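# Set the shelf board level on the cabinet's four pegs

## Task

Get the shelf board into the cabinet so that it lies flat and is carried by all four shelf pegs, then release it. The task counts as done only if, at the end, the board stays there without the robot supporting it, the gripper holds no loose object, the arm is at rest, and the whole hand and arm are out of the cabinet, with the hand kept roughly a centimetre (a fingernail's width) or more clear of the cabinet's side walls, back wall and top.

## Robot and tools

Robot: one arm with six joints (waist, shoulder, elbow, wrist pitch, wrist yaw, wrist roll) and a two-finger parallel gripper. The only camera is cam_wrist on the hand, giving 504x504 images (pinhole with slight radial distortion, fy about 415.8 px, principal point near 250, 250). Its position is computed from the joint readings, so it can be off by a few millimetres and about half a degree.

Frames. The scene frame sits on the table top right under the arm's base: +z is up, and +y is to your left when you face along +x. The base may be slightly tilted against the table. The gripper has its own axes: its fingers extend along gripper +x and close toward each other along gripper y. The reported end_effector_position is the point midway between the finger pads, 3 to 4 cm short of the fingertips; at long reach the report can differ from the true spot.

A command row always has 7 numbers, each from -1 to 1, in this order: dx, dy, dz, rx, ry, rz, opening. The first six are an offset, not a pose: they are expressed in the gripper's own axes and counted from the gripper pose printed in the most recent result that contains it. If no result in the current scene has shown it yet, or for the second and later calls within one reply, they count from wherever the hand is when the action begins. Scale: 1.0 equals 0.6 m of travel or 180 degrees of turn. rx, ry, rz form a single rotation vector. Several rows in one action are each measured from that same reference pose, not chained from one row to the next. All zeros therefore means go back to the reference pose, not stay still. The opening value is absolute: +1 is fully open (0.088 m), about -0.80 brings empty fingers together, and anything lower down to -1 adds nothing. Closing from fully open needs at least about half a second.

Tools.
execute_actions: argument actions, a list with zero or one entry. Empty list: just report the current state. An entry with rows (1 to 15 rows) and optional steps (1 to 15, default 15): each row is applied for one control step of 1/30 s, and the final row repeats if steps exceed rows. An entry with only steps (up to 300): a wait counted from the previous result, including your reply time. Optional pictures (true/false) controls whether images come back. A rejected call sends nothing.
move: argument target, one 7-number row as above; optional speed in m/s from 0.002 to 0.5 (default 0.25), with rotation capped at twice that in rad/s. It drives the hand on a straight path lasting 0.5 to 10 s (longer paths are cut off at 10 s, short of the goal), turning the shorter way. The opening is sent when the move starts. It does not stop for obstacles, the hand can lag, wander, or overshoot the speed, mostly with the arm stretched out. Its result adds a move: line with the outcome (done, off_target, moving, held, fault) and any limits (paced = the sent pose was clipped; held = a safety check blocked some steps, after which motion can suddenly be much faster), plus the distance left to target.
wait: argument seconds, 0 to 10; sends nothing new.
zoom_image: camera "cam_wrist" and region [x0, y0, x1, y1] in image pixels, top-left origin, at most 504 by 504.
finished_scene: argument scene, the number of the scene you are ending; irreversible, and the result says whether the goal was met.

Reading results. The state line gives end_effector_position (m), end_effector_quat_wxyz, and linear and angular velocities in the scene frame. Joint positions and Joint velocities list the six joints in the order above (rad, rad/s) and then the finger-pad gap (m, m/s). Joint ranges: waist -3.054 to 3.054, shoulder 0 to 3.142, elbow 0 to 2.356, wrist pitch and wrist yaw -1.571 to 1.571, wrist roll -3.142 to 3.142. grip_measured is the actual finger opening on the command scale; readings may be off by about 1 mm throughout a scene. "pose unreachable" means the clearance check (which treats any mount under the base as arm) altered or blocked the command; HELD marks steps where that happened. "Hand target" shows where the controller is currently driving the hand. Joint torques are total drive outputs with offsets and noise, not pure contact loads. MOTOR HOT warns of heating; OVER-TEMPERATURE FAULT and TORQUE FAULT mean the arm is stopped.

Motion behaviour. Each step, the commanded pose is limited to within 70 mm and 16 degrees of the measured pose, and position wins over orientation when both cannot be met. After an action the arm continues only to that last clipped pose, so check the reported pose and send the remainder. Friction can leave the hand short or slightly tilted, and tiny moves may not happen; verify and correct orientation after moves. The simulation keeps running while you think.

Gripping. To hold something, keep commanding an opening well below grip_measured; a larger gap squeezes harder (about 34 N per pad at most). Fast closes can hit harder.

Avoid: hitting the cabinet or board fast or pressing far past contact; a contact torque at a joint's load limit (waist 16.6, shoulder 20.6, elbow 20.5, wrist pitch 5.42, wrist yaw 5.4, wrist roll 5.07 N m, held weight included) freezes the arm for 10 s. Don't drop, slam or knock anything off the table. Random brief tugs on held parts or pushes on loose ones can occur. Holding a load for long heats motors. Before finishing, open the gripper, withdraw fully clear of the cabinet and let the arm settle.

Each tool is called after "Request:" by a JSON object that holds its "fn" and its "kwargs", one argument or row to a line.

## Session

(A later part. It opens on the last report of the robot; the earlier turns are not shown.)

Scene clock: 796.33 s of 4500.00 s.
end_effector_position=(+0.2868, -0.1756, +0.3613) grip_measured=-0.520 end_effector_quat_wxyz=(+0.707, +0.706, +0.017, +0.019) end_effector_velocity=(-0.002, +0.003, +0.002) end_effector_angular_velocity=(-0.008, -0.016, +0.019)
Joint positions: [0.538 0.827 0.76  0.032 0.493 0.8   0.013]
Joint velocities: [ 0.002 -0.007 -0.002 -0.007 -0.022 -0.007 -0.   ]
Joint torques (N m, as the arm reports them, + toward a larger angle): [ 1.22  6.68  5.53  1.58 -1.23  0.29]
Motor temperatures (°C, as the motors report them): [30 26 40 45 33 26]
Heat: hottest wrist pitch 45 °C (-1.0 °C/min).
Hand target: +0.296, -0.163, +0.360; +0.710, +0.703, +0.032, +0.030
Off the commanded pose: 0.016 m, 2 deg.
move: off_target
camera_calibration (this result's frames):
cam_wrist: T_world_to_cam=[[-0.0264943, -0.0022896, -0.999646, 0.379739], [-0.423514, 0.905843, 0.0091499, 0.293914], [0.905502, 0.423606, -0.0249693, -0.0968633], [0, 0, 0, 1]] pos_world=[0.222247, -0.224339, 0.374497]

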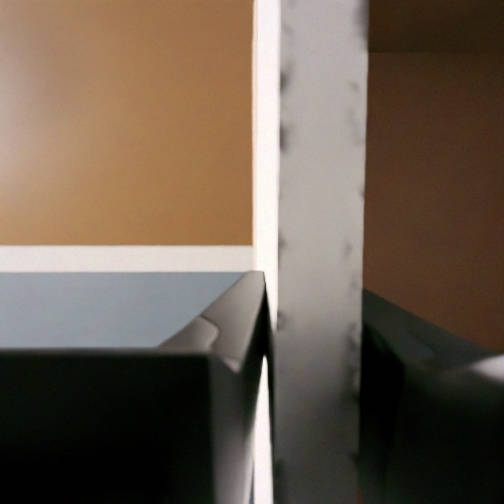

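Request:
{"fn": "move", "kwargs": {
  "target": [-0.025,0,0.008,0,0,0,-0.9],
  "speed": 0.02
}}

Request:
{"fn": "move", "kwargs": {
  "target": [0,-0.185,0,0,0,0.01,-0.9],
  "speed": 0.08
}}

Scene clock: 802.67 s of 4500.00 s.
end_effector_position=(+0.2750, -0.1809, +0.3564) grip_measured=-0.520 end_effector_quat_wxyz=(+0.710, +0.703, +0.023, +0.009) end_effector_velocity=(-0.001, +0.011, -0.007) end_effector_angular_velocity=(-0.036, +0.020, +0.048)
Joint positions: [ 0.555  0.775  0.759 -0.034  0.531  0.8    0.013]
Joint velocities: [-0.002 -0.002 -0.007 -0.051 -0.022 -0.007  0.   ]
Joint torques (N m, as the arm reports them, + toward a larger angle): [ 2.36  0.25  5.08  1.43 -0.68 -0.01]
Motor temperatures (°C, as the motors report them): [30 27 40 45 33 26]
Heat: hottest wrist pitch 45 °C (-1.0 °C/min).
Hand target: +0.272, -0.181, +0.361; +0.707, +0.706, +0.017, +0.019
Off the commanded pose: 0.006 m, 1 deg.
move: done
camera_calibration (this result's frames):
cam_wrist: T_world_to_cam=[[-0.0497396, -0.0109447, -0.998702, 0.37893], [-0.417998, 0.908383, 0.0108632, 0.292134], [0.907085, 0.417995, -0.0497575, -0.0765723], [0, 0, 0, 1]] pos_world=[0.210417, -0.229216, 0.371455]

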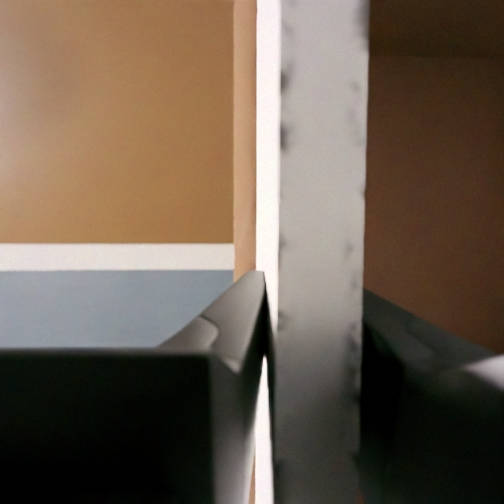

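Scene clock: 804.40 s of 4500.00 s.
end_effector_position=(+0.2734, -0.1807, +0.2400) grip_measured=-0.520 end_effector_quat_wxyz=(+0.709, +0.705, +0.022, +0.011) end_effector_velocity=(-0.001, -0.004, +0.004) end_effector_angular_velocity=(-0.007, -0.037, -0.002)
Joint positions: [-0.053  0.604  0.394  0.17  -0.081  0.776  0.013]
Joint velocities: [-0.027 -0.007 -0.002  0.022 -0.051 -0.007 -0.   ]
Joint torques (N m, as the arm reports them, + toward a larger angle): [ 1.72 -1.94  5.76  1.87 -0.93 -0.18]
Motor temperatures (°C, as the motors report them): [30 27 40 45 33 26]
Heat: hottest wrist pitch 45 °C (-1.0 °C/min).
Hand target: +0.272, -0.182, +0.245; +0.711, +0.703, +0.012, +0.020
Off the commanded pose: 0.006 m, 2 deg.
move: done
camera_calibration (this result's frames):
cam_wrist: T_world_to_cam=[[-0.0453941, -0.00599868, -0.998951, 0.262354], [-0.419016, 0.907877, 0.0135891, 0.292065], [0.906843, 0.419193, -0.0437258, -0.0821763], [0, 0, 0, 1]] pos_world=[0.20881, -0.229138, 0.254516]

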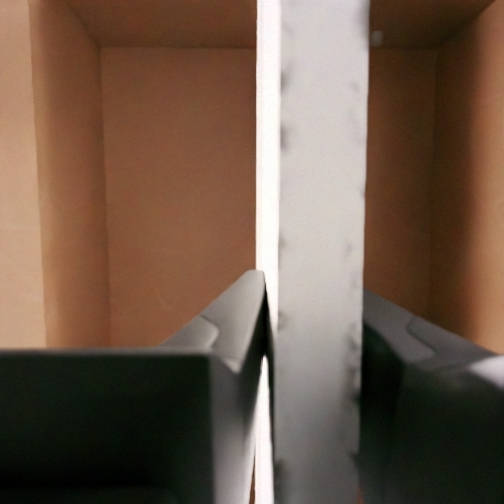

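Request:
{"fn": "execute_actions", "kwargs": {
  "actions": []
}}

Scene clock: 819.27 s of 4500.00 s.
end_effector_position=(+0.2732, -0.1806, +0.2396) grip_measured=-0.520 end_effector_quat_wxyz=(+0.709, +0.705, +0.022, +0.011) end_effector_velocity=(-0.000, -0.000, +0.001) end_effector_angular_velocity=(-0.007, -0.009, -0.002)
Joint positions: [-0.055  0.604  0.392  0.17  -0.083  0.776  0.013]
Joint velocities: [-0.002 -0.002 -0.002  0.007 -0.007 -0.007  0.   ]
Joint torques (N m, as the arm reports them, + toward a larger angle): [ 1.3  -2.16  5.86  1.89 -0.83 -0.12]
Motor temperatures (°C, as the motors report them): [29 26 39 46 33 26]
Heat: hottest wrist pitch 46 °C (-1.0 °C/min).
Hand target: +0.272, -0.182, +0.245; +0.711, +0.703, +0.012, +0.020
Off the commanded pose: 0.006 m, 2 deg.
Steps of this call (steps 1 to 446: nothing new was sent). Readings (end_effector_position):
1: (+0.2734, -0.1808, +0.2400)
2: (+0.2734, -0.1808, +0.2400)
4: (+0.2734, -0.1808, +0.2400)
8: (+0.2734, -0.1808, +0.2400)
446: the state above
camera_calibration (this result's frames):
cam_wrist: T_world_to_cam=[[-0.0450845, -0.00666257, -0.998961, 0.261742], [-0.419269, 0.907771, 0.0128678, 0.292149], [0.906742, 0.419414, -0.0437198, -0.082054], [0, 0, 0, 1]] pos_world=[0.208692, -0.229046, 0.254124]

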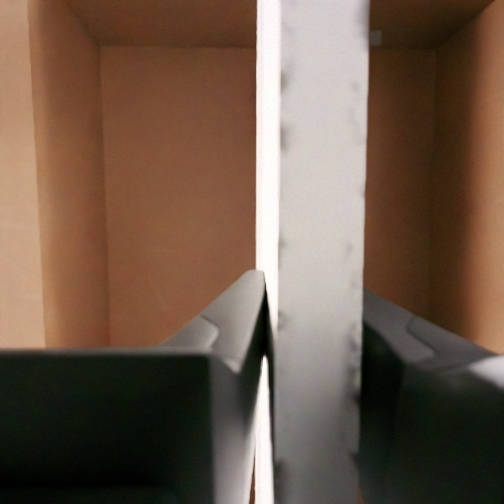

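Request:
{"fn": "move", "kwargs": {
  "target": [0,0.008,0,-0.094,0,0.04,-0.9],
  "speed": 0.05
}}

Scene clock: 829.33 s of 4500.00 s.
end_effector_position=(+0.2734, -0.1813, +0.2410) grip_measured=-0.520 end_effector_quat_wxyz=(+0.801, +0.596, -0.018, +0.051) end_effector_velocity=(+0.000, +0.003, -0.001) end_effector_angular_velocity=(-0.006, -0.002, +0.018)
Joint positions: [-0.151  0.618  0.344  0.299 -0.263  0.498  0.013]
Joint velocities: [-0.007  0.002 -0.002 -0.007 -0.022 -0.007 -0.   ]
Joint torques (N m, as the arm reports them, + toward a larger angle): [ 1.35 -1.46  5.56  1.89 -0.87 -0.23]
Motor temperatures (°C, as the motors report them): [29 26 39 46 33 26]
Heat: hottest wrist pitch 46 °C (-2.0 °C/min).
Hand target: +0.273, -0.181, +0.244; +0.803, +0.593, -0.025, +0.058
Off the commanded pose: 0.003 m, 1 deg.
move: done
camera_calibration (this result's frames):
cam_wrist: T_world_to_cam=[[0.0728884, -0.284872, -0.95579, 0.17005], [-0.404602, 0.86749, -0.28941, 0.354372], [0.911584, 0.407809, -0.05203, -0.0832644], [0, 0, 0, 1]] pos_world=[0.206887, -0.225016, 0.260758]

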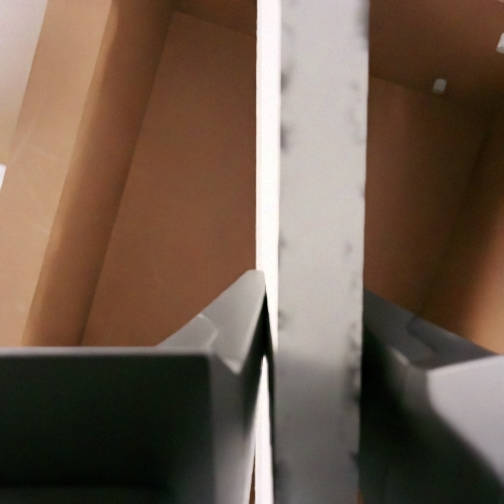

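Request:
{"fn": "move", "kwargs": {
  "target": [0.004,0.009,-0.012,0,0,0,-0.9],
  "speed": 0.02
}}

Scene clock: 838.00 s of 4500.00 s.
end_effector_position=(+0.2752, -0.1746, +0.2395) grip_measured=-0.520 end_effector_quat_wxyz=(+0.801, +0.597, -0.012, +0.041) end_effector_velocity=(-0.000, +0.004, +0.001) end_effector_angular_velocity=(-0.007, -0.006, +0.015)
Joint positions: [-0.096  0.623  0.331  0.307 -0.187  0.497  0.013]
Joint velocities: [ 0.007 -0.002 -0.002 -0.007 -0.007 -0.007 -0.   ]
Joint torques (N m, as the arm reports them, + toward a larger angle): [ 2.12 -1.12  5.69  1.98 -0.72 -0.08]
Motor temperatures (°C, as the motors report them): [29 26 39 46 33 26]
Heat: hottest wrist pitch 46 °C (-1.0 °C/min).
Hand target: +0.275, -0.173, +0.244; +0.801, +0.596, -0.018, +0.051
Off the commanded pose: 0.005 m, 1 deg.
move: done
camera_calibration (this result's frames):
cam_wrist: T_world_to_cam=[[0.0499221, -0.284083, -0.957499, 0.177268], [-0.404459, 0.870816, -0.279452, 0.347013], [0.913193, 0.40122, -0.0714269, -0.0846931], [0, 0, 0, 1]] pos_world=[0.208844, -0.217845, 0.260659]

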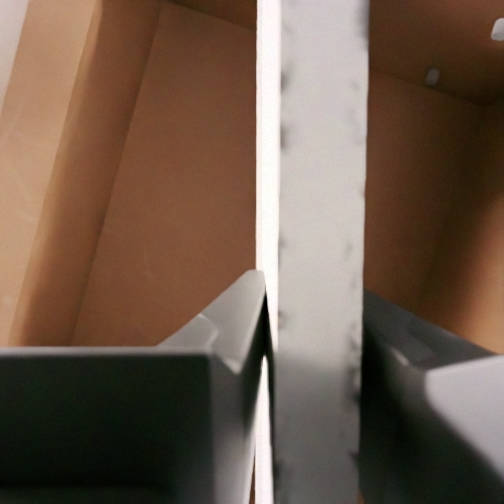

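Request:
{"fn": "move", "kwargs": {
  "target": [0.110,0.012,-0.038,0,0.006,0.008,-0.9],
  "speed": 0.015
}}

Scene clock: 845.67 s of 4500.00 s.
end_effector_position=(+0.3375, -0.1539, +0.2352) grip_measured=-0.520 end_effector_quat_wxyz=(+0.802, +0.597, -0.007, +0.037) end_effector_velocity=(+0.000, +0.003, -0.006) end_effector_angular_velocity=(-0.022, +0.025, +0.011)
Joint positions: [ 0.008  1.053  0.387  0.672 -0.073  0.493  0.013]
Joint velocities: [-0.002  0.002 -0.002 -0.022  0.007 -0.022 -0.   ]
Joint torques (N m, as the arm reports them, + toward a larger angle): [ 4.37 -0.98  6.63  1.53 -0.96  0.06]
Motor temperatures (°C, as the motors report them): [30 26 39 46 33 26]
Heat: hottest wrist pitch 46 °C (+0.0 °C/min).
Hand target: +0.339, -0.148, +0.244; +0.800, +0.597, -0.012, +0.057
Off the commanded pose: 0.011 m, 2 deg.
move: off_target
camera_calibration (this result's frames):
cam_wrist: T_world_to_cam=[[0.0371997, -0.286279, -0.957424, 0.179943], [-0.407114, 0.870633, -0.276146, 0.353005], [0.91262, 0.400053, -0.0841609, -0.147144], [0, 0, 0, 1]] pos_world=[0.271306, -0.196959, 0.257379]

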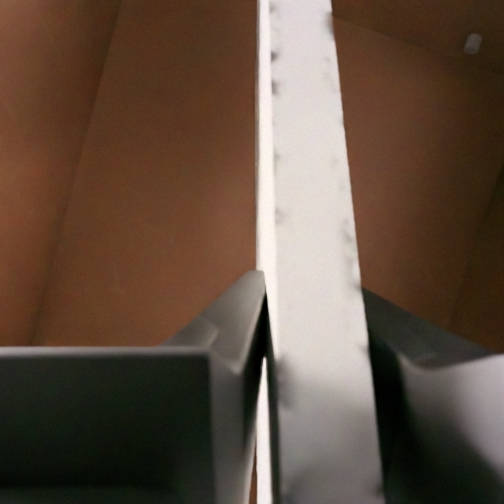

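Request:
{"fn": "move", "kwargs": {
  "target": [-0.173,-0.023,0.158,0,-0.03,0,-0.9],
  "speed": 0.06
}}

Scene clock: 892.17 s of 4500.00 s.
end_effector_position=(+0.2412, -0.2490, +0.2333) grip_measured=-0.520 end_effector_quat_wxyz=(+0.798, +0.602, -0.030, +0.002) end_effector_velocity=(-0.000, +0.001, -0.003) end_effector_angular_velocity=(-0.002, +0.005, +0.011)
Joint positions: [-0.572  0.528  0.466  0.136 -0.59   0.546  0.013]
Joint velocities: [-0.017  0.002 -0.002 -0.007 -0.022 -0.007  0.   ]
Joint torques (N m, as the arm reports them, + toward a larger angle): [ 1.09 -3.89  8.02  1.67 -0.89  0.25]
Motor temperatures (°C, as the motors report them): [32 26 40 44 34 26]
Heat: hottest wrist pitch 44 °C (-2.0 °C/min).
Hand target: +0.238, -0.253, +0.244; +0.801, +0.597, -0.044, +0.009
Off the commanded pose: 0.012 m, 2 deg.
move: off_target
camera_calibration (this result's frames):
cam_wrist: T_world_to_cam=[[0.00986018, -0.27433, -0.961585, 0.164995], [-0.334446, 0.905346, -0.261715, 0.383887], [0.942363, 0.324179, -0.0828215, -0.0477345], [0, 0, 0, 1]] pos_world=[0.171746, -0.286813, 0.255172]

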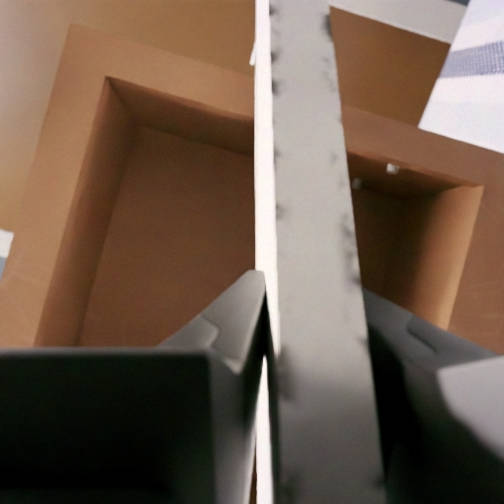

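Request:
{"fn": "move", "kwargs": {
  "target": [-0.008,0.205,0.063,0.09,0,-0.02,-0.9],
  "speed": 0.08
}}

Scene clock: 917.77 s of 4500.00 s.
end_effector_position=(+0.2318, -0.2499, +0.3550) grip_measured=-0.520 end_effector_quat_wxyz=(+0.710, +0.704, -0.004, -0.028) end_effector_velocity=(+0.002, +0.007, -0.006) end_effector_angular_velocity=(-0.022, +0.034, +0.014)
Joint positions: [ 0.436  0.603  0.888 -0.273  0.485  0.771  0.013]
Joint velocities: [ 0.022  0.007 -0.007 -0.022  0.037 -0.007  0.   ]
Joint torques (N m, as the arm reports them, + toward a larger angle): [ 1.34  2.28  5.77  1.42 -0.69  0.2 ]
Motor temperatures (°C, as the motors report them): [30 26 42 44 33 26]
Heat: hottest wrist pitch 44 °C (-1.0 °C/min).
Hand target: +0.231, -0.252, +0.362; +0.705, +0.709, -0.011, -0.018
Off the commanded pose: 0.007 m, 2 deg.
move: done
camera_calibration (this result's frames):
cam_wrist: T_world_to_cam=[[-0.0638493, -0.00506998, -0.997947, 0.3791], [-0.334888, 0.942111, 0.01664, 0.323849], [0.940092, 0.335263, -0.061851, -0.032716], [0, 0, 0, 1]] pos_world=[0.163414, -0.292211, 0.370909]

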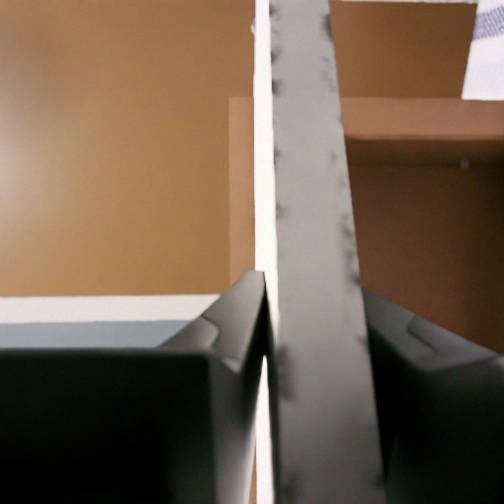

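Request:
{"fn": "move", "kwargs": {
  "target": [0.100,0.017,-0.135,0,0.03,0.014,-0.9],
  "speed": 0.02
}}

Scene clock: 927.93 s of 4500.00 s.
end_effector_position=(+0.2861, -0.1707, +0.3519) grip_measured=-0.514 end_effector_quat_wxyz=(+0.714, +0.700, +0.025, +0.012) end_effector_velocity=(+0.000, -0.006, -0.000) end_effector_angular_velocity=(+0.003, +0.003, -0.031)
Joint positions: [0.536 0.818 0.732 0.031 0.506 0.791 0.014]
Joint velocities: [-0.002 -0.002 -0.002  0.022  0.022 -0.007 -0.   ]
Joint torques (N m, as the arm reports them, + toward a larger angle): [ 0.92  5.9   7.9   3.96 -1.31 -0.05]
Motor temperatures (°C, as the motors report them): [30 26 41 46 33 26]
Heat: hottest wrist pitch 46 °C (+1.0 °C/min).
Hand target: +0.295, -0.172, +0.362; +0.709, +0.704, +0.014, +0.021
Off the commanded pose: 0.014 m, 2 deg.
move: off_target
camera_calibration (this result's frames):
cam_wrist: T_world_to_cam=[[-0.0489124, -0.0220357, -0.99856, 0.372899], [-0.424274, 0.905534, 0.000799302, 0.29241], [0.904212, 0.423702, -0.053641, -0.087969], [0, 0, 0, 1]] pos_world=[0.221844, -0.219297, 0.36741]

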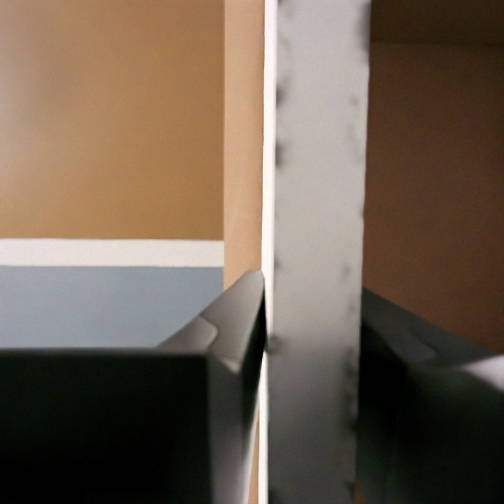

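Request:
{"fn": "move", "kwargs": {
  "target": [-0.04,0.005,0.012,0,0,0,-0.9],
  "speed": 0.05
}}

Request:
{"fn": "move", "kwargs": {
  "target": [0,-0.185,0,-0.13,0,0.055,-0.9],
  "speed": 0.08
}}

Scene clock: 933.70 s of 4500.00 s.
end_effector_position=(+0.2658, -0.1741, +0.3467) grip_measured=-0.520 end_effector_quat_wxyz=(+0.721, +0.692, +0.037, +0.002) end_effector_velocity=(-0.001, +0.002, -0.001) end_effector_angular_velocity=(-0.012, +0.004, +0.004)
Joint positions: [ 0.591  0.738  0.731 -0.078  0.581  0.791  0.013]
Joint velocities: [ 0.007 -0.002 -0.002 -0.007  0.007 -0.007  0.   ]
Joint torques (N m, as the arm reports them, + toward a larger angle): [ 2.02  0.31  6.63  1.42 -0.69  0.12]
Motor temperatures (°C, as the motors report them): [30 27 42 51 34 26]
Heat: hottest wrist pitch 51 °C (+7.0 °C/min). Fold the arm in close to its base before you think long.
Hand target: +0.263, -0.179, +0.355; +0.714, +0.700, +0.025, +0.012
Off the commanded pose: 0.011 m, 2 deg.
MOTOR HOT: a motor reached 50 °C. Now the hottest motor, joint 4 (wrist pitch), reports 51 °C. The temperature limit of the motors' drives, at which the controller stops the arm, is 95 °C. To cool a motor, set the load down, stop pushing, or move to a pose that needs little force.
move: off_target
camera_calibration (this result's frames):
cam_wrist: T_world_to_cam=[[-0.0791578, -0.0424582, -0.995957, 0.370223], [-0.427248, 0.904123, -0.00458599, 0.289224], [0.900663, 0.425157, -0.0897086, -0.0548036], [0, 0, 0, 1]] pos_world=[0.202236, -0.222475, 0.365137]

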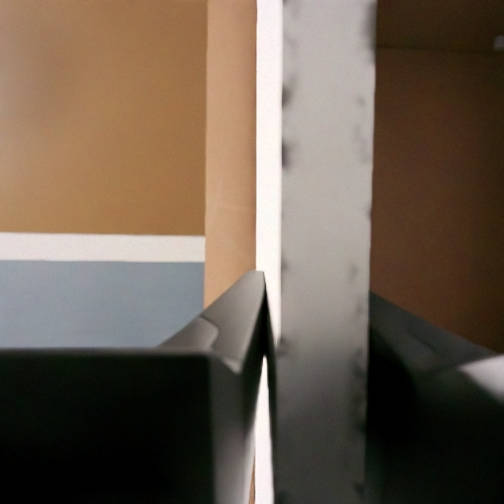

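Scene clock: 936.80 s of 4500.00 s.
end_effector_position=(+0.2596, -0.1792, +0.2327) grip_measured=-0.520 end_effector_quat_wxyz=(+0.842, +0.536, -0.017, +0.063) end_effector_velocity=(-0.002, +0.000, +0.003) end_effector_angular_velocity=(-0.011, -0.030, +0.012)
Joint positions: [-0.241  0.538  0.318  0.229 -0.378  0.349  0.013]
Joint velocities: [-0.022 -0.007 -0.002  0.007 -0.051 -0.007 -0.   ]
Joint torques (N m, as the arm reports them, + toward a larger angle): [ 1.54 -1.38  5.65  1.87 -0.83 -0.24]
Motor temperatures (°C, as the motors report them): [30 26 41 51 34 26]
Heat: hottest wrist pitch 51 °C (+7.0 °C/min). Fold the arm in close to its base before you think long.
Hand target: +0.259, -0.178, +0.236; +0.844, +0.532, -0.024, +0.071
Off the commanded pose: 0.003 m, 1 deg.
MOTOR HOT: still on. Now the hottest motor, joint 4 (wrist pitch), reports 51 °C; a drive's own limit is 95 °C.
move: done
camera_calibration (this result's frames):
cam_wrist: T_world_to_cam=[[0.0949822, -0.420284, -0.902408, 0.12135], [-0.41096, 0.8091, -0.420082, 0.366095], [0.906692, 0.410754, -0.09587, -0.059981], [0, 0, 0, 1]] pos_world=[0.193309, -0.220569, 0.257547]

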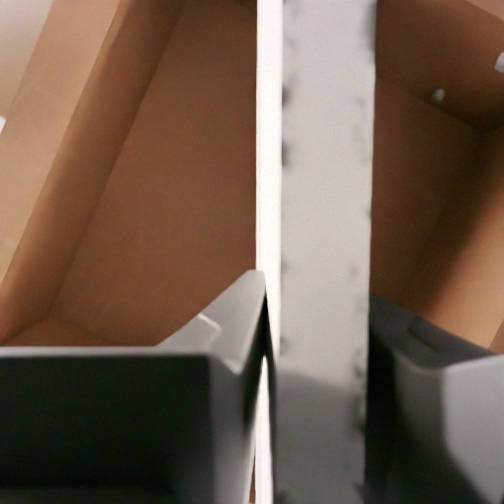

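Request:
{"fn": "move", "kwargs": {
  "target": [0.041,0.014,0.012,0.004,-0.002,0.014,-0.9],
  "speed": 0.03
}}

Scene clock: 949.13 s of 4500.00 s.
end_effector_position=(+0.2825, -0.1763, +0.2352) grip_measured=-0.520 end_effector_quat_wxyz=(+0.837, +0.541, -0.017, +0.073) end_effector_velocity=(+0.001, +0.001, -0.002) end_effector_angular_velocity=(-0.005, +0.011, +0.004)
Joint positions: [-0.191  0.695  0.344  0.356 -0.347  0.363  0.013]
Joint velocities: [ 0.002  0.007  0.002 -0.007  0.007 -0.007 -0.   ]
Joint torques (N m, as the arm reports them, + toward a larger angle): [ 2.41 -1.85  7.71  1.98 -0.78  0.2 ]
Motor temperatures (°C, as the motors report them): [30 26 41 50 33 26]
Heat: hottest wrist pitch 50 °C (+6.1 °C/min). Fold the arm in close to its base before you think long.
Hand target: +0.283, -0.180, +0.245; +0.837, +0.541, -0.031, +0.080
Off the commanded pose: 0.011 m, 2 deg.
MOTOR HOT: still on. Now the hottest motor, joint 4 (wrist pitch), reports 50 °C; a drive's own limit is 95 °C.
move: off_target
camera_calibration (this result's frames):
cam_wrist: T_world_to_cam=[[0.10992, -0.405375, -0.907518, 0.122262], [-0.421479, 0.807884, -0.411921, 0.375103], [0.900152, 0.427778, -0.0820547, -0.0800553], [0, 0, 0, 1]] pos_world=[0.216721, -0.219232, 0.258899]

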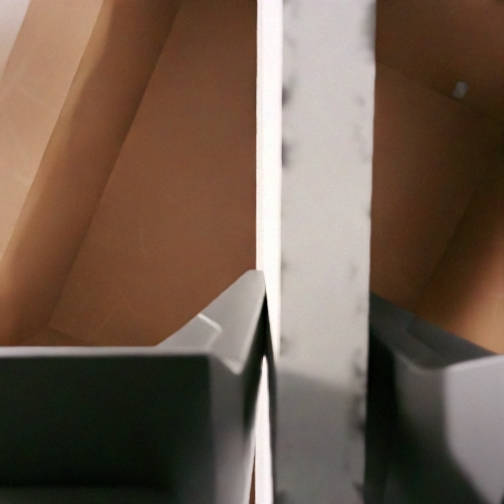

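Request:
{"fn": "move", "kwargs": {
  "target": [0.070,0.022,0.006,0.004,-0.007,0.012,-0.9],
  "speed": 0.012
}}

Scene clock: 959.13 s of 4500.00 s.
end_effector_position=(+0.3207, -0.1694, +0.2411) grip_measured=-0.520 end_effector_quat_wxyz=(+0.835, +0.545, -0.021, +0.070) end_effector_velocity=(-0.000, +0.002, +0.002) end_effector_angular_velocity=(-0.008, -0.016, +0.011)
Joint positions: [-0.092  0.934  0.396  0.553 -0.244  0.371  0.013]
Joint velocities: [-0.002  0.002 -0.002  0.007 -0.022 -0.007 -0.   ]
Joint torques (N m, as the arm reports them, + toward a larger angle): [ 3.47 -1.97  8.    1.97 -0.8   0.39]
Motor temperatures (°C, as the motors report them): [30 26 42 50 33 26]
Heat: hottest wrist pitch 50 °C (+6.1 °C/min). Fold the arm in close to its base before you think long.
Hand target: +0.322, -0.170, +0.253; +0.832, +0.547, -0.035, +0.083
Off the commanded pose: 0.012 m, 2 deg.
MOTOR HOT: still on. Now the hottest motor, joint 4 (wrist pitch), reports 50 °C; a drive's own limit is 95 °C.
move: off_target
camera_calibration (this result's frames):
cam_wrist: T_world_to_cam=[[0.109318, -0.398964, -0.910427, 0.128174], [-0.412503, 0.815116, -0.406727, 0.385092], [0.904373, 0.420016, -0.075467, -0.121181], [0, 0, 0, 1]] pos_world=[0.254433, -0.21186, 0.264175]

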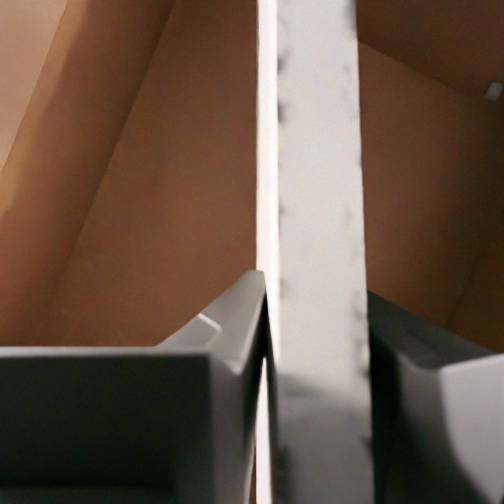

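Request:
{"fn": "move", "kwargs": {
  "target": [-0.036,0.005,0.043,0,-0.05,0.008,-0.9],
  "speed": 0.03
}}

Scene clock: 986.73 s of 4500.00 s.
end_effector_position=(+0.3027, -0.1861, +0.2445) grip_measured=-0.520 end_effector_quat_wxyz=(+0.832, +0.549, -0.075, +0.041) end_effector_velocity=(-0.001, -0.001, +0.000) end_effector_angular_velocity=(+0.005, -0.005, -0.004)
Joint positions: [-0.13   0.854  0.322  0.669 -0.245  0.405  0.013]
Joint velocities: [-0.007 -0.002 -0.002  0.007 -0.007  0.007  0.   ]
Joint torques (N m, as the arm reports them, + toward a larger angle): [ 1.62 -3.74  5.98  2.21 -0.43  0.26]
Motor temperatures (°C, as the motors report them): [31 26 42 50 33 26]
Heat: hottest wrist pitch 50 °C (+5.0 °C/min). Fold the arm in close to its base before you think long.
Hand target: +0.300, -0.194, +0.252; +0.831, +0.548, -0.093, +0.037
Off the commanded pose: 0.011 m, 2 deg.
MOTOR HOT: still on. Now the hottest motor, joint 4 (wrist pitch), reports 50 °C; a drive's own limit is 95 °C.
move: off_target
camera_calibration (this result's frames):
cam_wrist: T_world_to_cam=[[0.12018, -0.393765, -0.911321, 0.124458], [-0.298899, 0.861027, -0.411451, 0.367988], [0.946687, 0.321841, -0.0142181, -0.14373], [0, 0, 0, 1]] pos_world=[0.231101, -0.221583, 0.262787]

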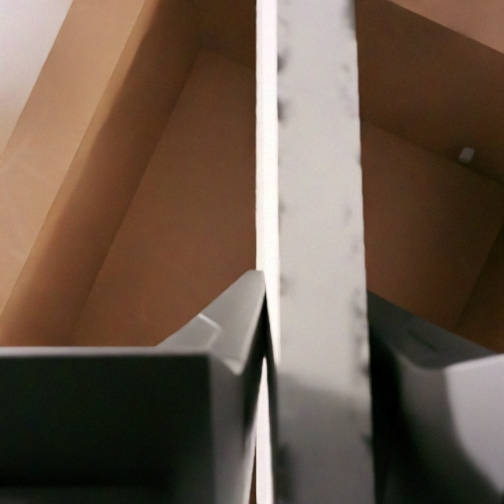

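Request:
{"fn": "move", "kwargs": {
  "target": [0.100,0.008,-0.019,0,0,0,-0.9],
  "speed": 0.012
}}

Scene clock: 997.77 s of 4500.00 s.
end_effector_position=(+0.3493, -0.1628, +0.2474) grip_measured=-0.509 end_effector_quat_wxyz=(+0.837, +0.540, -0.065, +0.057) end_effector_velocity=(+0.000, +0.005, -0.005) end_effector_angular_velocity=(+0.007, +0.016, +0.024)
Joint positions: [-0.028  1.153  0.405  0.854 -0.174  0.37   0.014]
Joint velocities: [-0.002  0.002 -0.002 -0.022 -0.007  0.007 -0.   ]
Joint torques (N m, as the arm reports them, + toward a larger angle): [ 2.99  1.77 11.45  2.11  0.63  0.85]
Motor temperatures (°C, as the motors report them): [31 26 42 51 33 26]
Heat: hottest wrist pitch 51 °C (+0.0 °C/min). Fold the arm in close to its base before you think long.
Hand target: +0.360, -0.175, +0.254; +0.832, +0.549, -0.075, +0.041
Off the commanded pose: 0.019 m, 3 deg.
MOTOR HOT: still on. Now the hottest motor, joint 4 (wrist pitch), reports 51 °C; a drive's own limit is 95 °C.
move: off_target
camera_calibration (this result's frames):
cam_wrist: T_world_to_cam=[[0.135848, -0.410058, -0.901886, 0.120234], [-0.330478, 0.83943, -0.43144, 0.375547], [0.933986, 0.356664, -0.0214799, -0.183413], [0, 0, 0, 1]] pos_world=[0.279081, -0.200526, 0.266524]

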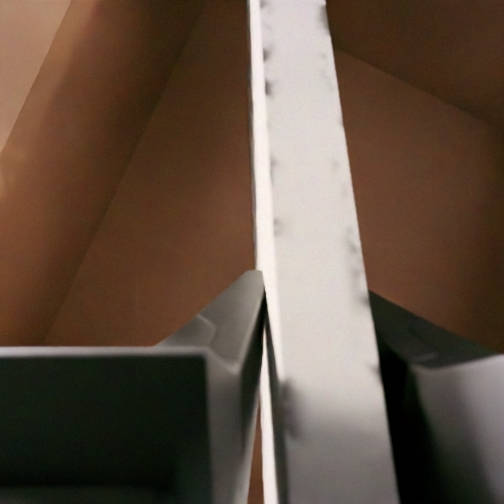

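Request:
{"fn": "move", "kwargs": {
  "target": [-0.19,-0.03,0.13,0,0.03,0,-0.9],
  "speed": 0.06
}}

Scene clock: 1020.97 s of 4500.00 s.
end_effector_position=(+0.2397, -0.2400, +0.2338) grip_measured=-0.520 end_effector_quat_wxyz=(+0.834, +0.547, -0.012, +0.077) end_effector_velocity=(-0.003, +0.002, -0.006) end_effector_angular_velocity=(+0.027, +0.022, +0.015)
Joint positions: [-0.678  0.585  0.51   0.068 -0.84   0.37   0.013]
Joint velocities: [-0.027 -0.007 -0.002 -0.037 -0.022  0.007  0.   ]
Joint torques (N m, as the arm reports them, + toward a larger angle): [ 0.92 -4.43  7.91  1.43 -0.91 -0.12]
Motor temperatures (°C, as the motors report them): [31 26 48 52 33 27]
Heat: hottest wrist pitch 52 °C (+2.0 °C/min). Fold the arm in close to its base before you think long.
Hand target: +0.237, -0.244, +0.244; +0.839, +0.537, -0.025, +0.083
Off the commanded pose: 0.011 m, 2 deg.
MOTOR HOT: still on. Now the hottest motor, joint 4 (wrist pitch), reports 52 °C; a drive's own limit is 95 °C.
move: off_target
camera_calibration (this result's frames):
cam_wrist: T_world_to_cam=[[0.112192, -0.39257, -0.912854, 0.103665], [-0.433093, 0.80749, -0.400487, 0.407941], [0.89434, 0.440282, -0.0794258, -0.010613], [0, 0, 0, 1]] pos_world=[0.174538, -0.28404, 0.257163]

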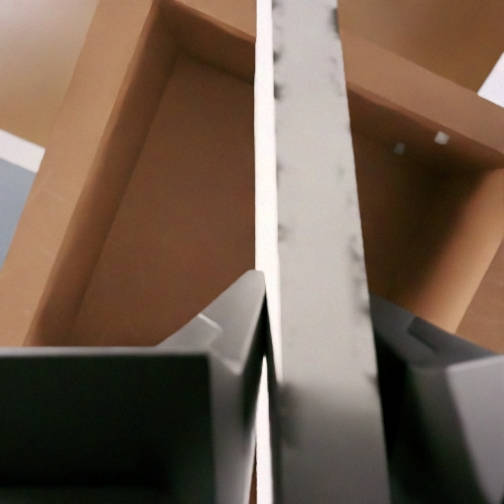

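Request:
{"fn": "move", "kwargs": {
  "target": [-0.03,0.015,0.012,0.13,0,-0.05,-0.9],
  "speed": 0.06
}}

Request:
{"fn": "move", "kwargs": {
  "target": [0,0.01,0,0,0.16,0,-0.9],
  "speed": 0.06
}}

Scene clock: 1034.80 s of 4500.00 s.
end_effector_position=(+0.2235, -0.2424, +0.2321) grip_measured=-0.520 end_effector_quat_wxyz=(+0.705, +0.707, +0.059, +0.004) end_effector_velocity=(-0.001, +0.003, -0.000) end_effector_angular_velocity=(+0.004, +0.002, +0.017)
Joint positions: [-0.632  0.495  0.611 -0.26  -0.641  0.702  0.013]
Joint velocities: [ 0.002 -0.002  0.002 -0.022 -0.007 -0.007 -0.   ]
Joint torques (N m, as the arm reports them, + toward a larger angle): [ 1.47 -4.11  8.2   1.42 -0.74  0.24]
Motor temperatures (°C, as the motors report them): [30 26 47 50 33 26]
Heat: hottest wrist pitch 50 °C (+0.0 °C/min). Fold the arm in close to its base before you think long.
Hand target: +0.221, -0.245, +0.243; +0.709, +0.704, +0.046, +0.013
Off the commanded pose: 0.011 m, 2 deg.
MOTOR HOT: still on. Now the hottest motor, joint 4 (wrist pitch), reports 50 °C; a drive's own limit is 95 °C.
move: off_target
camera_calibration (this result's frames):
cam_wrist: T_world_to_cam=[[-0.10726, -0.00174833, -0.99423, 0.265668], [-0.455181, 0.889129, 0.0475423, 0.322871], [0.883915, 0.457653, -0.0961634, 0.0152039], [0, 0, 0, 1]] pos_world=[0.162021, -0.293568, 0.250247]

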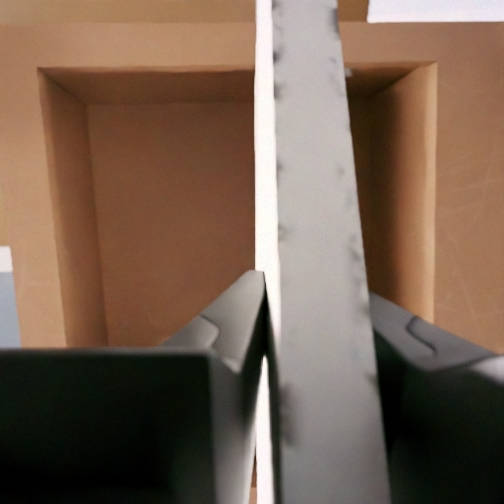

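Scene clock: 1039.27 s of 4500.00 s.
end_effector_position=(+0.2231, -0.2409, +0.2339) grip_measured=-0.520 end_effector_quat_wxyz=(+0.666, +0.686, +0.236, +0.172) end_effector_velocity=(-0.003, +0.003, +0.004) end_effector_angular_velocity=(+0.005, -0.021, +0.017)
Joint positions: [-0.799  0.945  1.086 -1.066 -0.981  0.068  0.013]
Joint velocities: [-0.002  0.002  0.007 -0.037 -0.022 -0.037 -0.   ]
Joint torques (N m, as the arm reports them, + toward a larger angle): [ 1.73 -4.66  7.45  0.07 -1.17 -0.19]
Motor temperatures (°C, as the motors report them): [30 26 47 48 33 26]
Heat: hottest wrist pitch 48 °C (-2.0 °C/min). Fold the arm in close to its base before you think long.
Hand target: +0.224, -0.243, +0.238; +0.667, +0.686, +0.229, +0.179
Off the commanded pose: 0.005 m, 1 deg.
MOTOR HOT: still on. Now the hottest motor, joint 4 (wrist pitch), reports 48 °C; a drive's own limit is 95 °C.
move: done
camera_calibration (this result's frames):
cam_wrist: T_world_to_cam=[[-0.119647, -0.0156324, -0.992693, 0.266398], [-0.821247, 0.563413, 0.0901108, 0.314569], [0.557888, 0.826028, -0.0802489, 0.172772], [0, 0, 0, 1]] pos_world=[0.193825, -0.315782, 0.24997]

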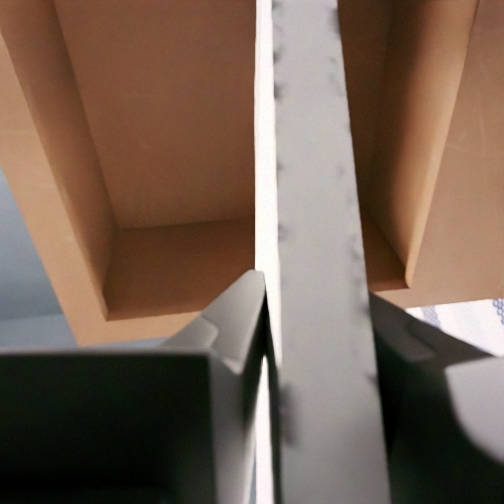

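Request:
{"fn": "move", "kwargs": {
  "target": [0,0.215,0,0,-0.165,0.01,-0.9],
  "speed": 0.1
}}

Scene clock: 1055.17 s of 4500.00 s.
end_effector_position=(+0.2371, -0.2377, +0.3549) grip_measured=-0.520 end_effector_quat_wxyz=(+0.708, +0.704, +0.058, -0.007) end_effector_velocity=(-0.001, -0.000, +0.001) end_effector_angular_velocity=(-0.007, -0.003, -0.008)
Joint positions: [ 0.434  0.669  0.979 -0.436  0.44   0.833  0.013]
Joint velocities: [ 0.017 -0.002 -0.002  0.007  0.022 -0.007  0.   ]
Joint torques (N m, as the arm reports them, + toward a larger angle): [ 1.34  2.37  5.78  1.82 -0.66  0.2 ]
Motor temperatures (°C, as the motors report them): [30 27 45 45 34 26]
Heat: hottest elbow 45 °C (-6.1 °C/min).
Hand target: +0.236, -0.240, +0.362; +0.703, +0.710, +0.049, +0.001
Off the commanded pose: 0.008 m, 2 deg.
MOTOR HOT: cleared. Now the hottest motor, joint 3 (elbow), reports 45 °C.
move: done
camera_calibration (this result's frames):
cam_wrist: T_world_to_cam=[[-0.122746, -0.00957554, -0.992392, 0.390363], [-0.439878, 0.896891, 0.0457531, 0.317951], [0.88963, 0.442147, -0.114302, 0.0141859], [0, 0, 0, 1]] pos_world=[0.175155, -0.287701, 0.374468]

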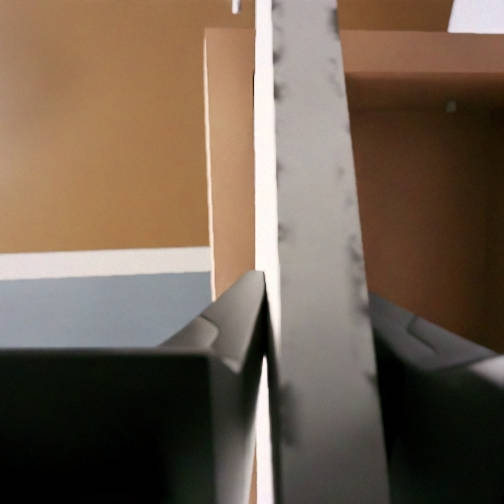

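Request:
{"fn": "move", "kwargs": {
  "target": [0,0.012,0,0,-0.005,0.032,-0.9],
  "speed": 0.05
}}

Request:
{"fn": "move", "kwargs": {
  "target": [0.105,0.005,-0.108,0,0,0.005,-0.9],
  "speed": 0.02
}}

Scene clock: 1063.17 s of 4500.00 s.
end_effector_position=(+0.2400, -0.2361, +0.3580) grip_measured=-0.520 end_effector_quat_wxyz=(+0.709, +0.705, +0.026, +0.014) end_effector_velocity=(+0.000, +0.000, -0.001) end_effector_angular_velocity=(-0.006, -0.002, -0.001)
Joint positions: [ 0.394  0.642  0.916 -0.327  0.359  0.797  0.013]
Joint velocities: [-0.007 -0.002 -0.007  0.007 -0.007 -0.007 -0.   ]
Joint torques (N m, as the arm reports them, + toward a larger angle): [ 1.18  0.8   4.26  1.82 -0.83 -0.18]
Motor temperatures (°C, as the motors report them): [30 27 44 46 34 26]
Heat: hottest wrist pitch 46 °C (-5.1 °C/min).
Hand target: +0.238, -0.238, +0.362; +0.708, +0.706, +0.017, +0.022
Off the commanded pose: 0.005 m, 1 deg.
move: done
camera_calibration (this result's frames):
cam_wrist: T_world_to_cam=[[-0.0468355, -0.00766695, -0.998873, 0.378369], [-0.429047, 0.903186, 0.0131848, 0.328196], [0.902067, 0.429182, -0.0455907, -0.0193712], [0, 0, 0, 1]] pos_world=[0.176007, -0.285207, 0.372732]

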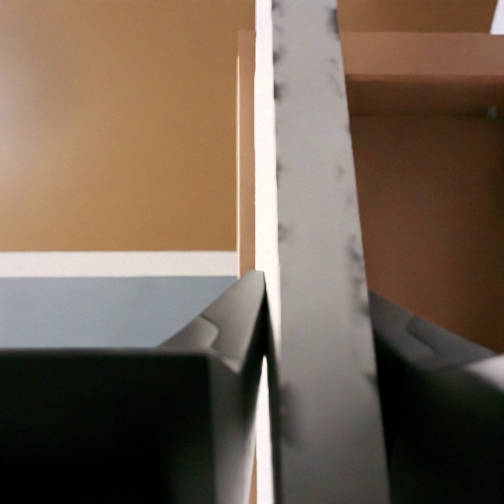

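Scene clock: 1067.90 s of 4500.00 s.
end_effector_position=(+0.2921, -0.1804, +0.3555) grip_measured=-0.520 end_effector_quat_wxyz=(+0.707, +0.707, +0.014, +0.001) end_effector_velocity=(-0.001, +0.004, -0.002) end_effector_angular_velocity=(-0.013, +0.001, +0.015)
Joint positions: [0.511 0.84  0.755 0.057 0.503 0.797 0.013]
Joint velocities: [ 0.002 -0.002 -0.007 -0.007 -0.007 -0.007 -0.   ]
Joint torques (N m, as the arm reports them, + toward a larger angle): [ 2.4   4.9   5.04  2.28 -1.3   0.06]
Motor temperatures (°C, as the motors report them): [30 27 44 46 34 26]
Heat: hottest wrist pitch 46 °C (-5.0 °C/min).
Hand target: +0.298, -0.168, +0.359; +0.709, +0.705, +0.021, +0.020
Off the commanded pose: 0.015 m, 2 deg.
move: off_target
camera_calibration (this result's frames):
cam_wrist: T_world_to_cam=[[-0.0480517, -0.000413372, -0.998845, 0.38037], [-0.395688, 0.918195, 0.0186555, 0.291258], [0.917127, 0.396127, -0.0442845, -0.101237], [0, 0, 0, 1]] pos_world=[0.226372, -0.227172, 0.370014]

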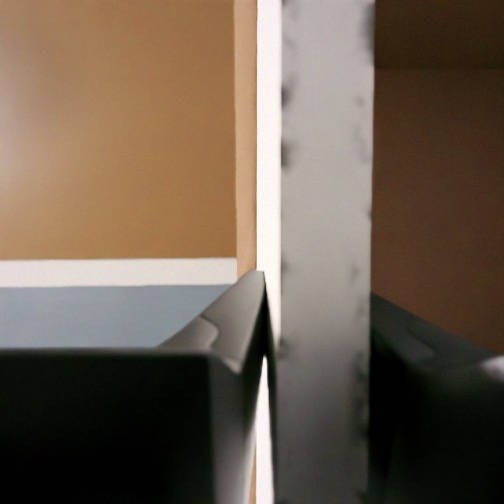

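Request:
{"fn": "move", "kwargs": {
  "target": [0.015,0.008,-0.012,0,0.009,0.005,-0.9],
  "speed": 0.01
}}

Scene clock: 1075.77 s of 4500.00 s.
end_effector_position=(+0.2924, -0.1801, +0.3555) grip_measured=-0.520 end_effector_quat_wxyz=(+0.707, +0.707, +0.013, +0.002) end_effector_velocity=(+0.001, +0.005, -0.004) end_effector_angular_velocity=(-0.020, +0.013, +0.020)
Joint positions: [0.51  0.841 0.754 0.06  0.5   0.797 0.013]
Joint velocities: [-0.002  0.002 -0.002 -0.022 -0.007 -0.007 -0.   ]
Joint torques (N m, as the arm reports them, + toward a larger angle): [ 1.4   5.4   6.79  2.16 -1.53  0.15]
Motor temperatures (°C, as the motors report them): [30 27 43 47 34 26]
Heat: hottest wrist pitch 47 °C (-5.0 °C/min).
Hand target: +0.300, -0.173, +0.360; +0.707, +0.707, +0.018, +0.017
Off the commanded pose: 0.012 m, 2 deg.
move: off_target
camera_calibration (this result's frames):
cam_wrist: T_world_to_cam=[[-0.0465198, -0.00038753, -0.998917, 0.379955], [-0.396299, 0.917943, 0.0180996, 0.29146], [0.916942, 0.396712, -0.0428561, -0.101954], [0, 0, 0, 1]] pos_world=[0.226667, -0.22695, 0.369899]

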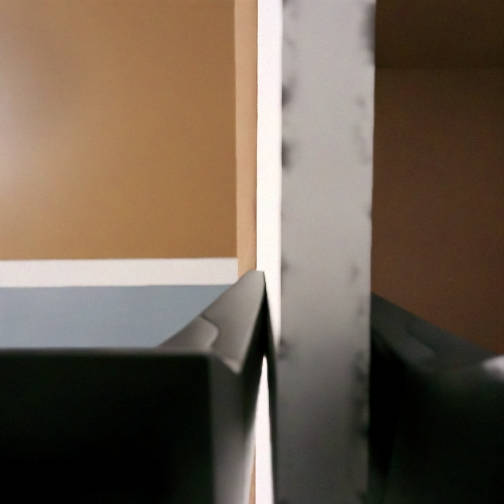

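Request:
{"fn": "move", "kwargs": {
  "target": [-0.035,0.008,0.025,0,0,0,-0.9],
  "speed": 0.05
}}

Request:
{"fn": "move", "kwargs": {
  "target": [0,-0.175,0.03,-0.13,0,0.055,-0.9],
  "speed": 0.08
}}

Scene clock: 1079.33 s of 4500.00 s.
end_effector_position=(+0.2750, -0.1910, +0.3519) grip_measured=-0.520 end_effector_quat_wxyz=(+0.712, +0.702, +0.025, -0.008) end_effector_velocity=(-0.001, +0.006, -0.004) end_effector_angular_velocity=(-0.025, +0.016, +0.030)
Joint positions: [ 0.524  0.769  0.778 -0.064  0.534  0.797  0.013]
Joint velocities: [ 0.002 -0.002 -0.002 -0.037 -0.007 -0.007 -0.   ]
Joint torques (N m, as the arm reports them, + toward a larger angle): [ 2.47  0.41  6.68  1.51 -0.7  -0.06]
Motor temperatures (°C, as the motors report them): [30 27 43 47 35 26]
Heat: hottest wrist pitch 47 °C (-5.1 °C/min).
Hand target: +0.272, -0.196, +0.361; +0.707, +0.707, +0.013, +0.002
Off the commanded pose: 0.010 m, 2 deg.
move: off_target
camera_calibration (this result's frames):
cam_wrist: T_world_to_cam=[[-0.0771058, -0.0154117, -0.996904, 0.380351], [-0.398293, 0.917108, 0.0166279, 0.295575], [0.914012, 0.398342, -0.0768527, -0.0686988], [0, 0, 0, 1]] pos_world=[0.209844, -0.237847, 0.368979]

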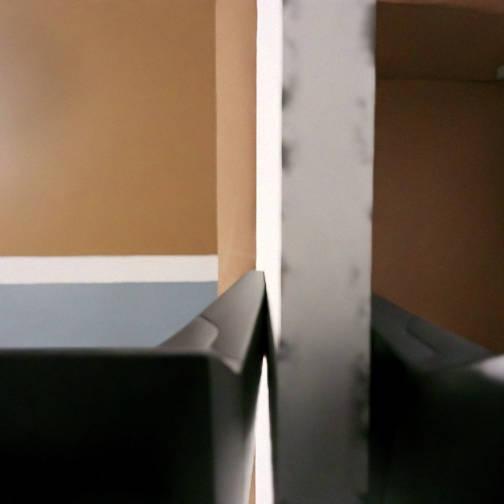

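Scene clock: 1082.43 s of 4500.00 s.
end_effector_position=(+0.2696, -0.2111, +0.2439) grip_measured=-0.520 end_effector_quat_wxyz=(+0.836, +0.546, -0.028, +0.050) end_effector_velocity=(-0.002, -0.002, +0.003) end_effector_angular_velocity=(-0.015, -0.029, -0.001)
Joint positions: [-0.311  0.625  0.425  0.24  -0.427  0.385  0.013]
Joint velocities: [-0.017 -0.002 -0.002  0.022 -0.037 -0.007 -0.   ]
Joint torques (N m, as the arm reports them, + toward a larger angle): [ 1.53 -2.03  5.92  1.88 -0.91 -0.25]
Motor temperatures (°C, as the motors report them): [30 27 43 48 34 26]
Heat: hottest wrist pitch 48 °C (-3.0 °C/min).
Hand target: +0.269, -0.210, +0.247; +0.838, +0.542, -0.034, +0.058
Off the commanded pose: 0.003 m, 1 deg.
move: done
camera_calibration (this result's frames):
cam_wrist: T_world_to_cam=[[0.0845334, -0.400133, -0.91255, 0.126637], [-0.383162, 0.832355, -0.400464, 0.393399], [0.919805, 0.383507, -0.0829542, -0.0672973], [0, 0, 0, 1]] pos_world=[0.201931, -0.250967, 0.267522]

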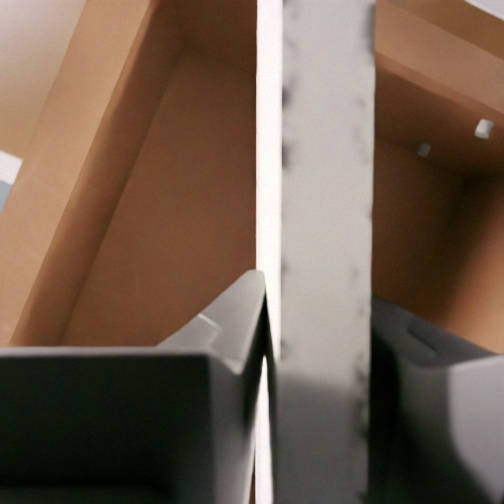

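Request:
{"fn": "move", "kwargs": {
  "target": [0.083,0.022,-0.017,0.004,0,0.012,-0.9],
  "speed": 0.015
}}

Scene clock: 1090.90 s of 4500.00 s.
end_effector_position=(+0.3149, -0.1950, +0.2466) grip_measured=-0.520 end_effector_quat_wxyz=(+0.833, +0.551, -0.028, +0.051) end_effector_velocity=(+0.001, +0.002, -0.000) end_effector_angular_velocity=(-0.022, -0.006, +0.006)
Joint positions: [-0.15   0.878  0.447  0.47  -0.268  0.39   0.013]
Joint velocities: [ 0.002  0.007 -0.002  0.007 -0.007 -0.022  0.   ]
Joint torques (N m, as the arm reports them, + toward a larger angle): [ 3.12 -1.56  7.67  1.64 -0.98  0.1 ]
Motor temperatures (°C, as the motors report them): [30 27 43 48 34 26]
Heat: hottest wrist pitch 48 °C (-2.0 °C/min).
Hand target: +0.317, -0.194, +0.257; +0.831, +0.550, -0.038, +0.066
Off the commanded pose: 0.011 m, 2 deg.
move: off_target
camera_calibration (this result's frames):
cam_wrist: T_world_to_cam=[[0.0856486, -0.389577, -0.917003, 0.13451], [-0.384079, 0.836338, -0.391181, 0.397202], [0.919319, 0.385705, -0.0779971, -0.115577], [0, 0, 0, 1]] pos_world=[0.247289, -0.235214, 0.269709]

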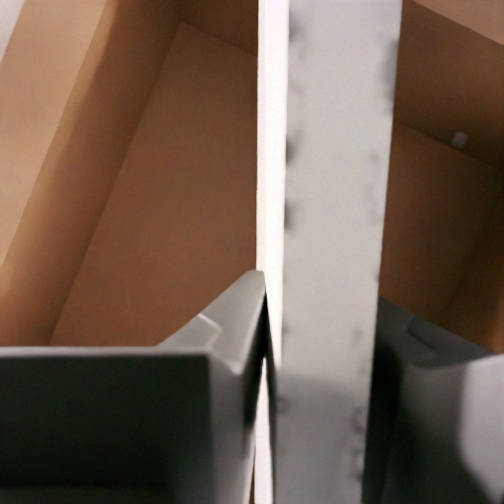

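Request:
{"fn": "move", "kwargs": {
  "target": [-0.028,0.025,-0.010,0,0.045,0,-0.9],
  "speed": 0.03
}}

Scene clock: 1098.27 s of 4500.00 s.
end_effector_position=(+0.2975, -0.1856, +0.2458) grip_measured=-0.520 end_effector_quat_wxyz=(+0.831, +0.550, +0.042, +0.074) end_effector_velocity=(-0.001, -0.000, -0.004) end_effector_angular_velocity=(-0.006, +0.021, +0.002)
Joint positions: [-0.143  0.771  0.515  0.143 -0.276  0.359  0.013]
Joint velocities: [-0.007 -0.002  0.002 -0.022  0.007 -0.007 -0.   ]
Joint torques (N m, as the arm reports them, + toward a larger angle): [ 2.92 -2.38  7.37  1.24 -1.04 -0.25]
Motor temperatures (°C, as the motors report them): [30 26 43 47 34 26]
Heat: hottest wrist pitch 47 °C (-2.0 °C/min).
Hand target: +0.297, -0.185, +0.256; +0.832, +0.546, +0.030, +0.090
Off the commanded pose: 0.011 m, 2 deg.
move: off_target
camera_calibration (this result's frames):
cam_wrist: T_world_to_cam=[[0.0466104, -0.387965, -0.920495, 0.151698], [-0.511322, 0.782352, -0.355633, 0.401455], [0.858124, 0.487245, -0.161909, -0.0456086], [0, 0, 0, 1]] pos_world=[0.23734, -0.233004, 0.275023]

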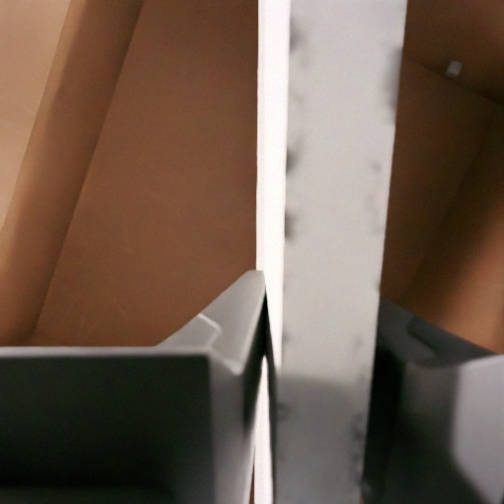

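Request:
{"fn": "move", "kwargs": {
  "target": [0.072,0.025,-0.006,0.005,-0.008,0.022,-0.9],
  "speed": 0.012
}}

Scene clock: 1107.53 s of 4500.00 s.
end_effector_position=(+0.3359, -0.1698, +0.2468) grip_measured=-0.520 end_effector_quat_wxyz=(+0.825, +0.559, +0.025, +0.080) end_effector_velocity=(-0.000, +0.004, -0.001) end_effector_angular_velocity=(-0.006, +0.001, +0.015)
Joint positions: [-0.066  0.985  0.516  0.39  -0.219  0.393  0.013]
Joint velocities: [ 0.002  0.002 -0.002 -0.007 -0.007 -0.007  0.   ]
Joint torques (N m, as the arm reports them, + toward a larger angle): [ 3.8  -1.73  7.97  1.76 -0.95  0.13]
Motor temperatures (°C, as the motors report them): [31 26 43 47 34 26]
Heat: hottest wrist pitch 47 °C (+1.0 °C/min).
Hand target: +0.338, -0.170, +0.258; +0.824, +0.559, +0.012, +0.095
Off the commanded pose: 0.012 m, 2 deg.
move: off_target
camera_calibration (this result's frames):
cam_wrist: T_world_to_cam=[[0.0736494, -0.366505, -0.927496, 0.153273], [-0.494249, 0.79436, -0.353142, 0.404746], [0.866195, 0.484423, -0.122641, -0.0989913], [0, 0, 0, 1]] pos_world=[0.274503, -0.217385, 0.272953]

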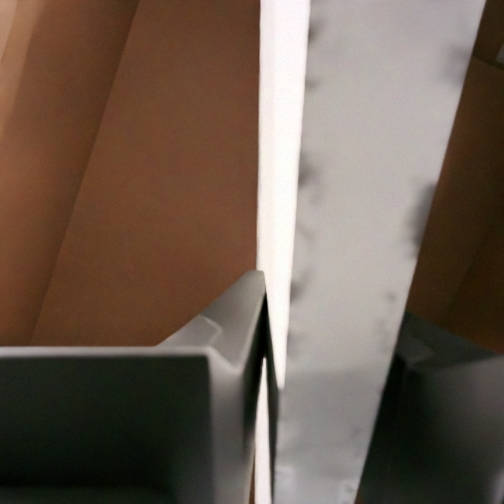

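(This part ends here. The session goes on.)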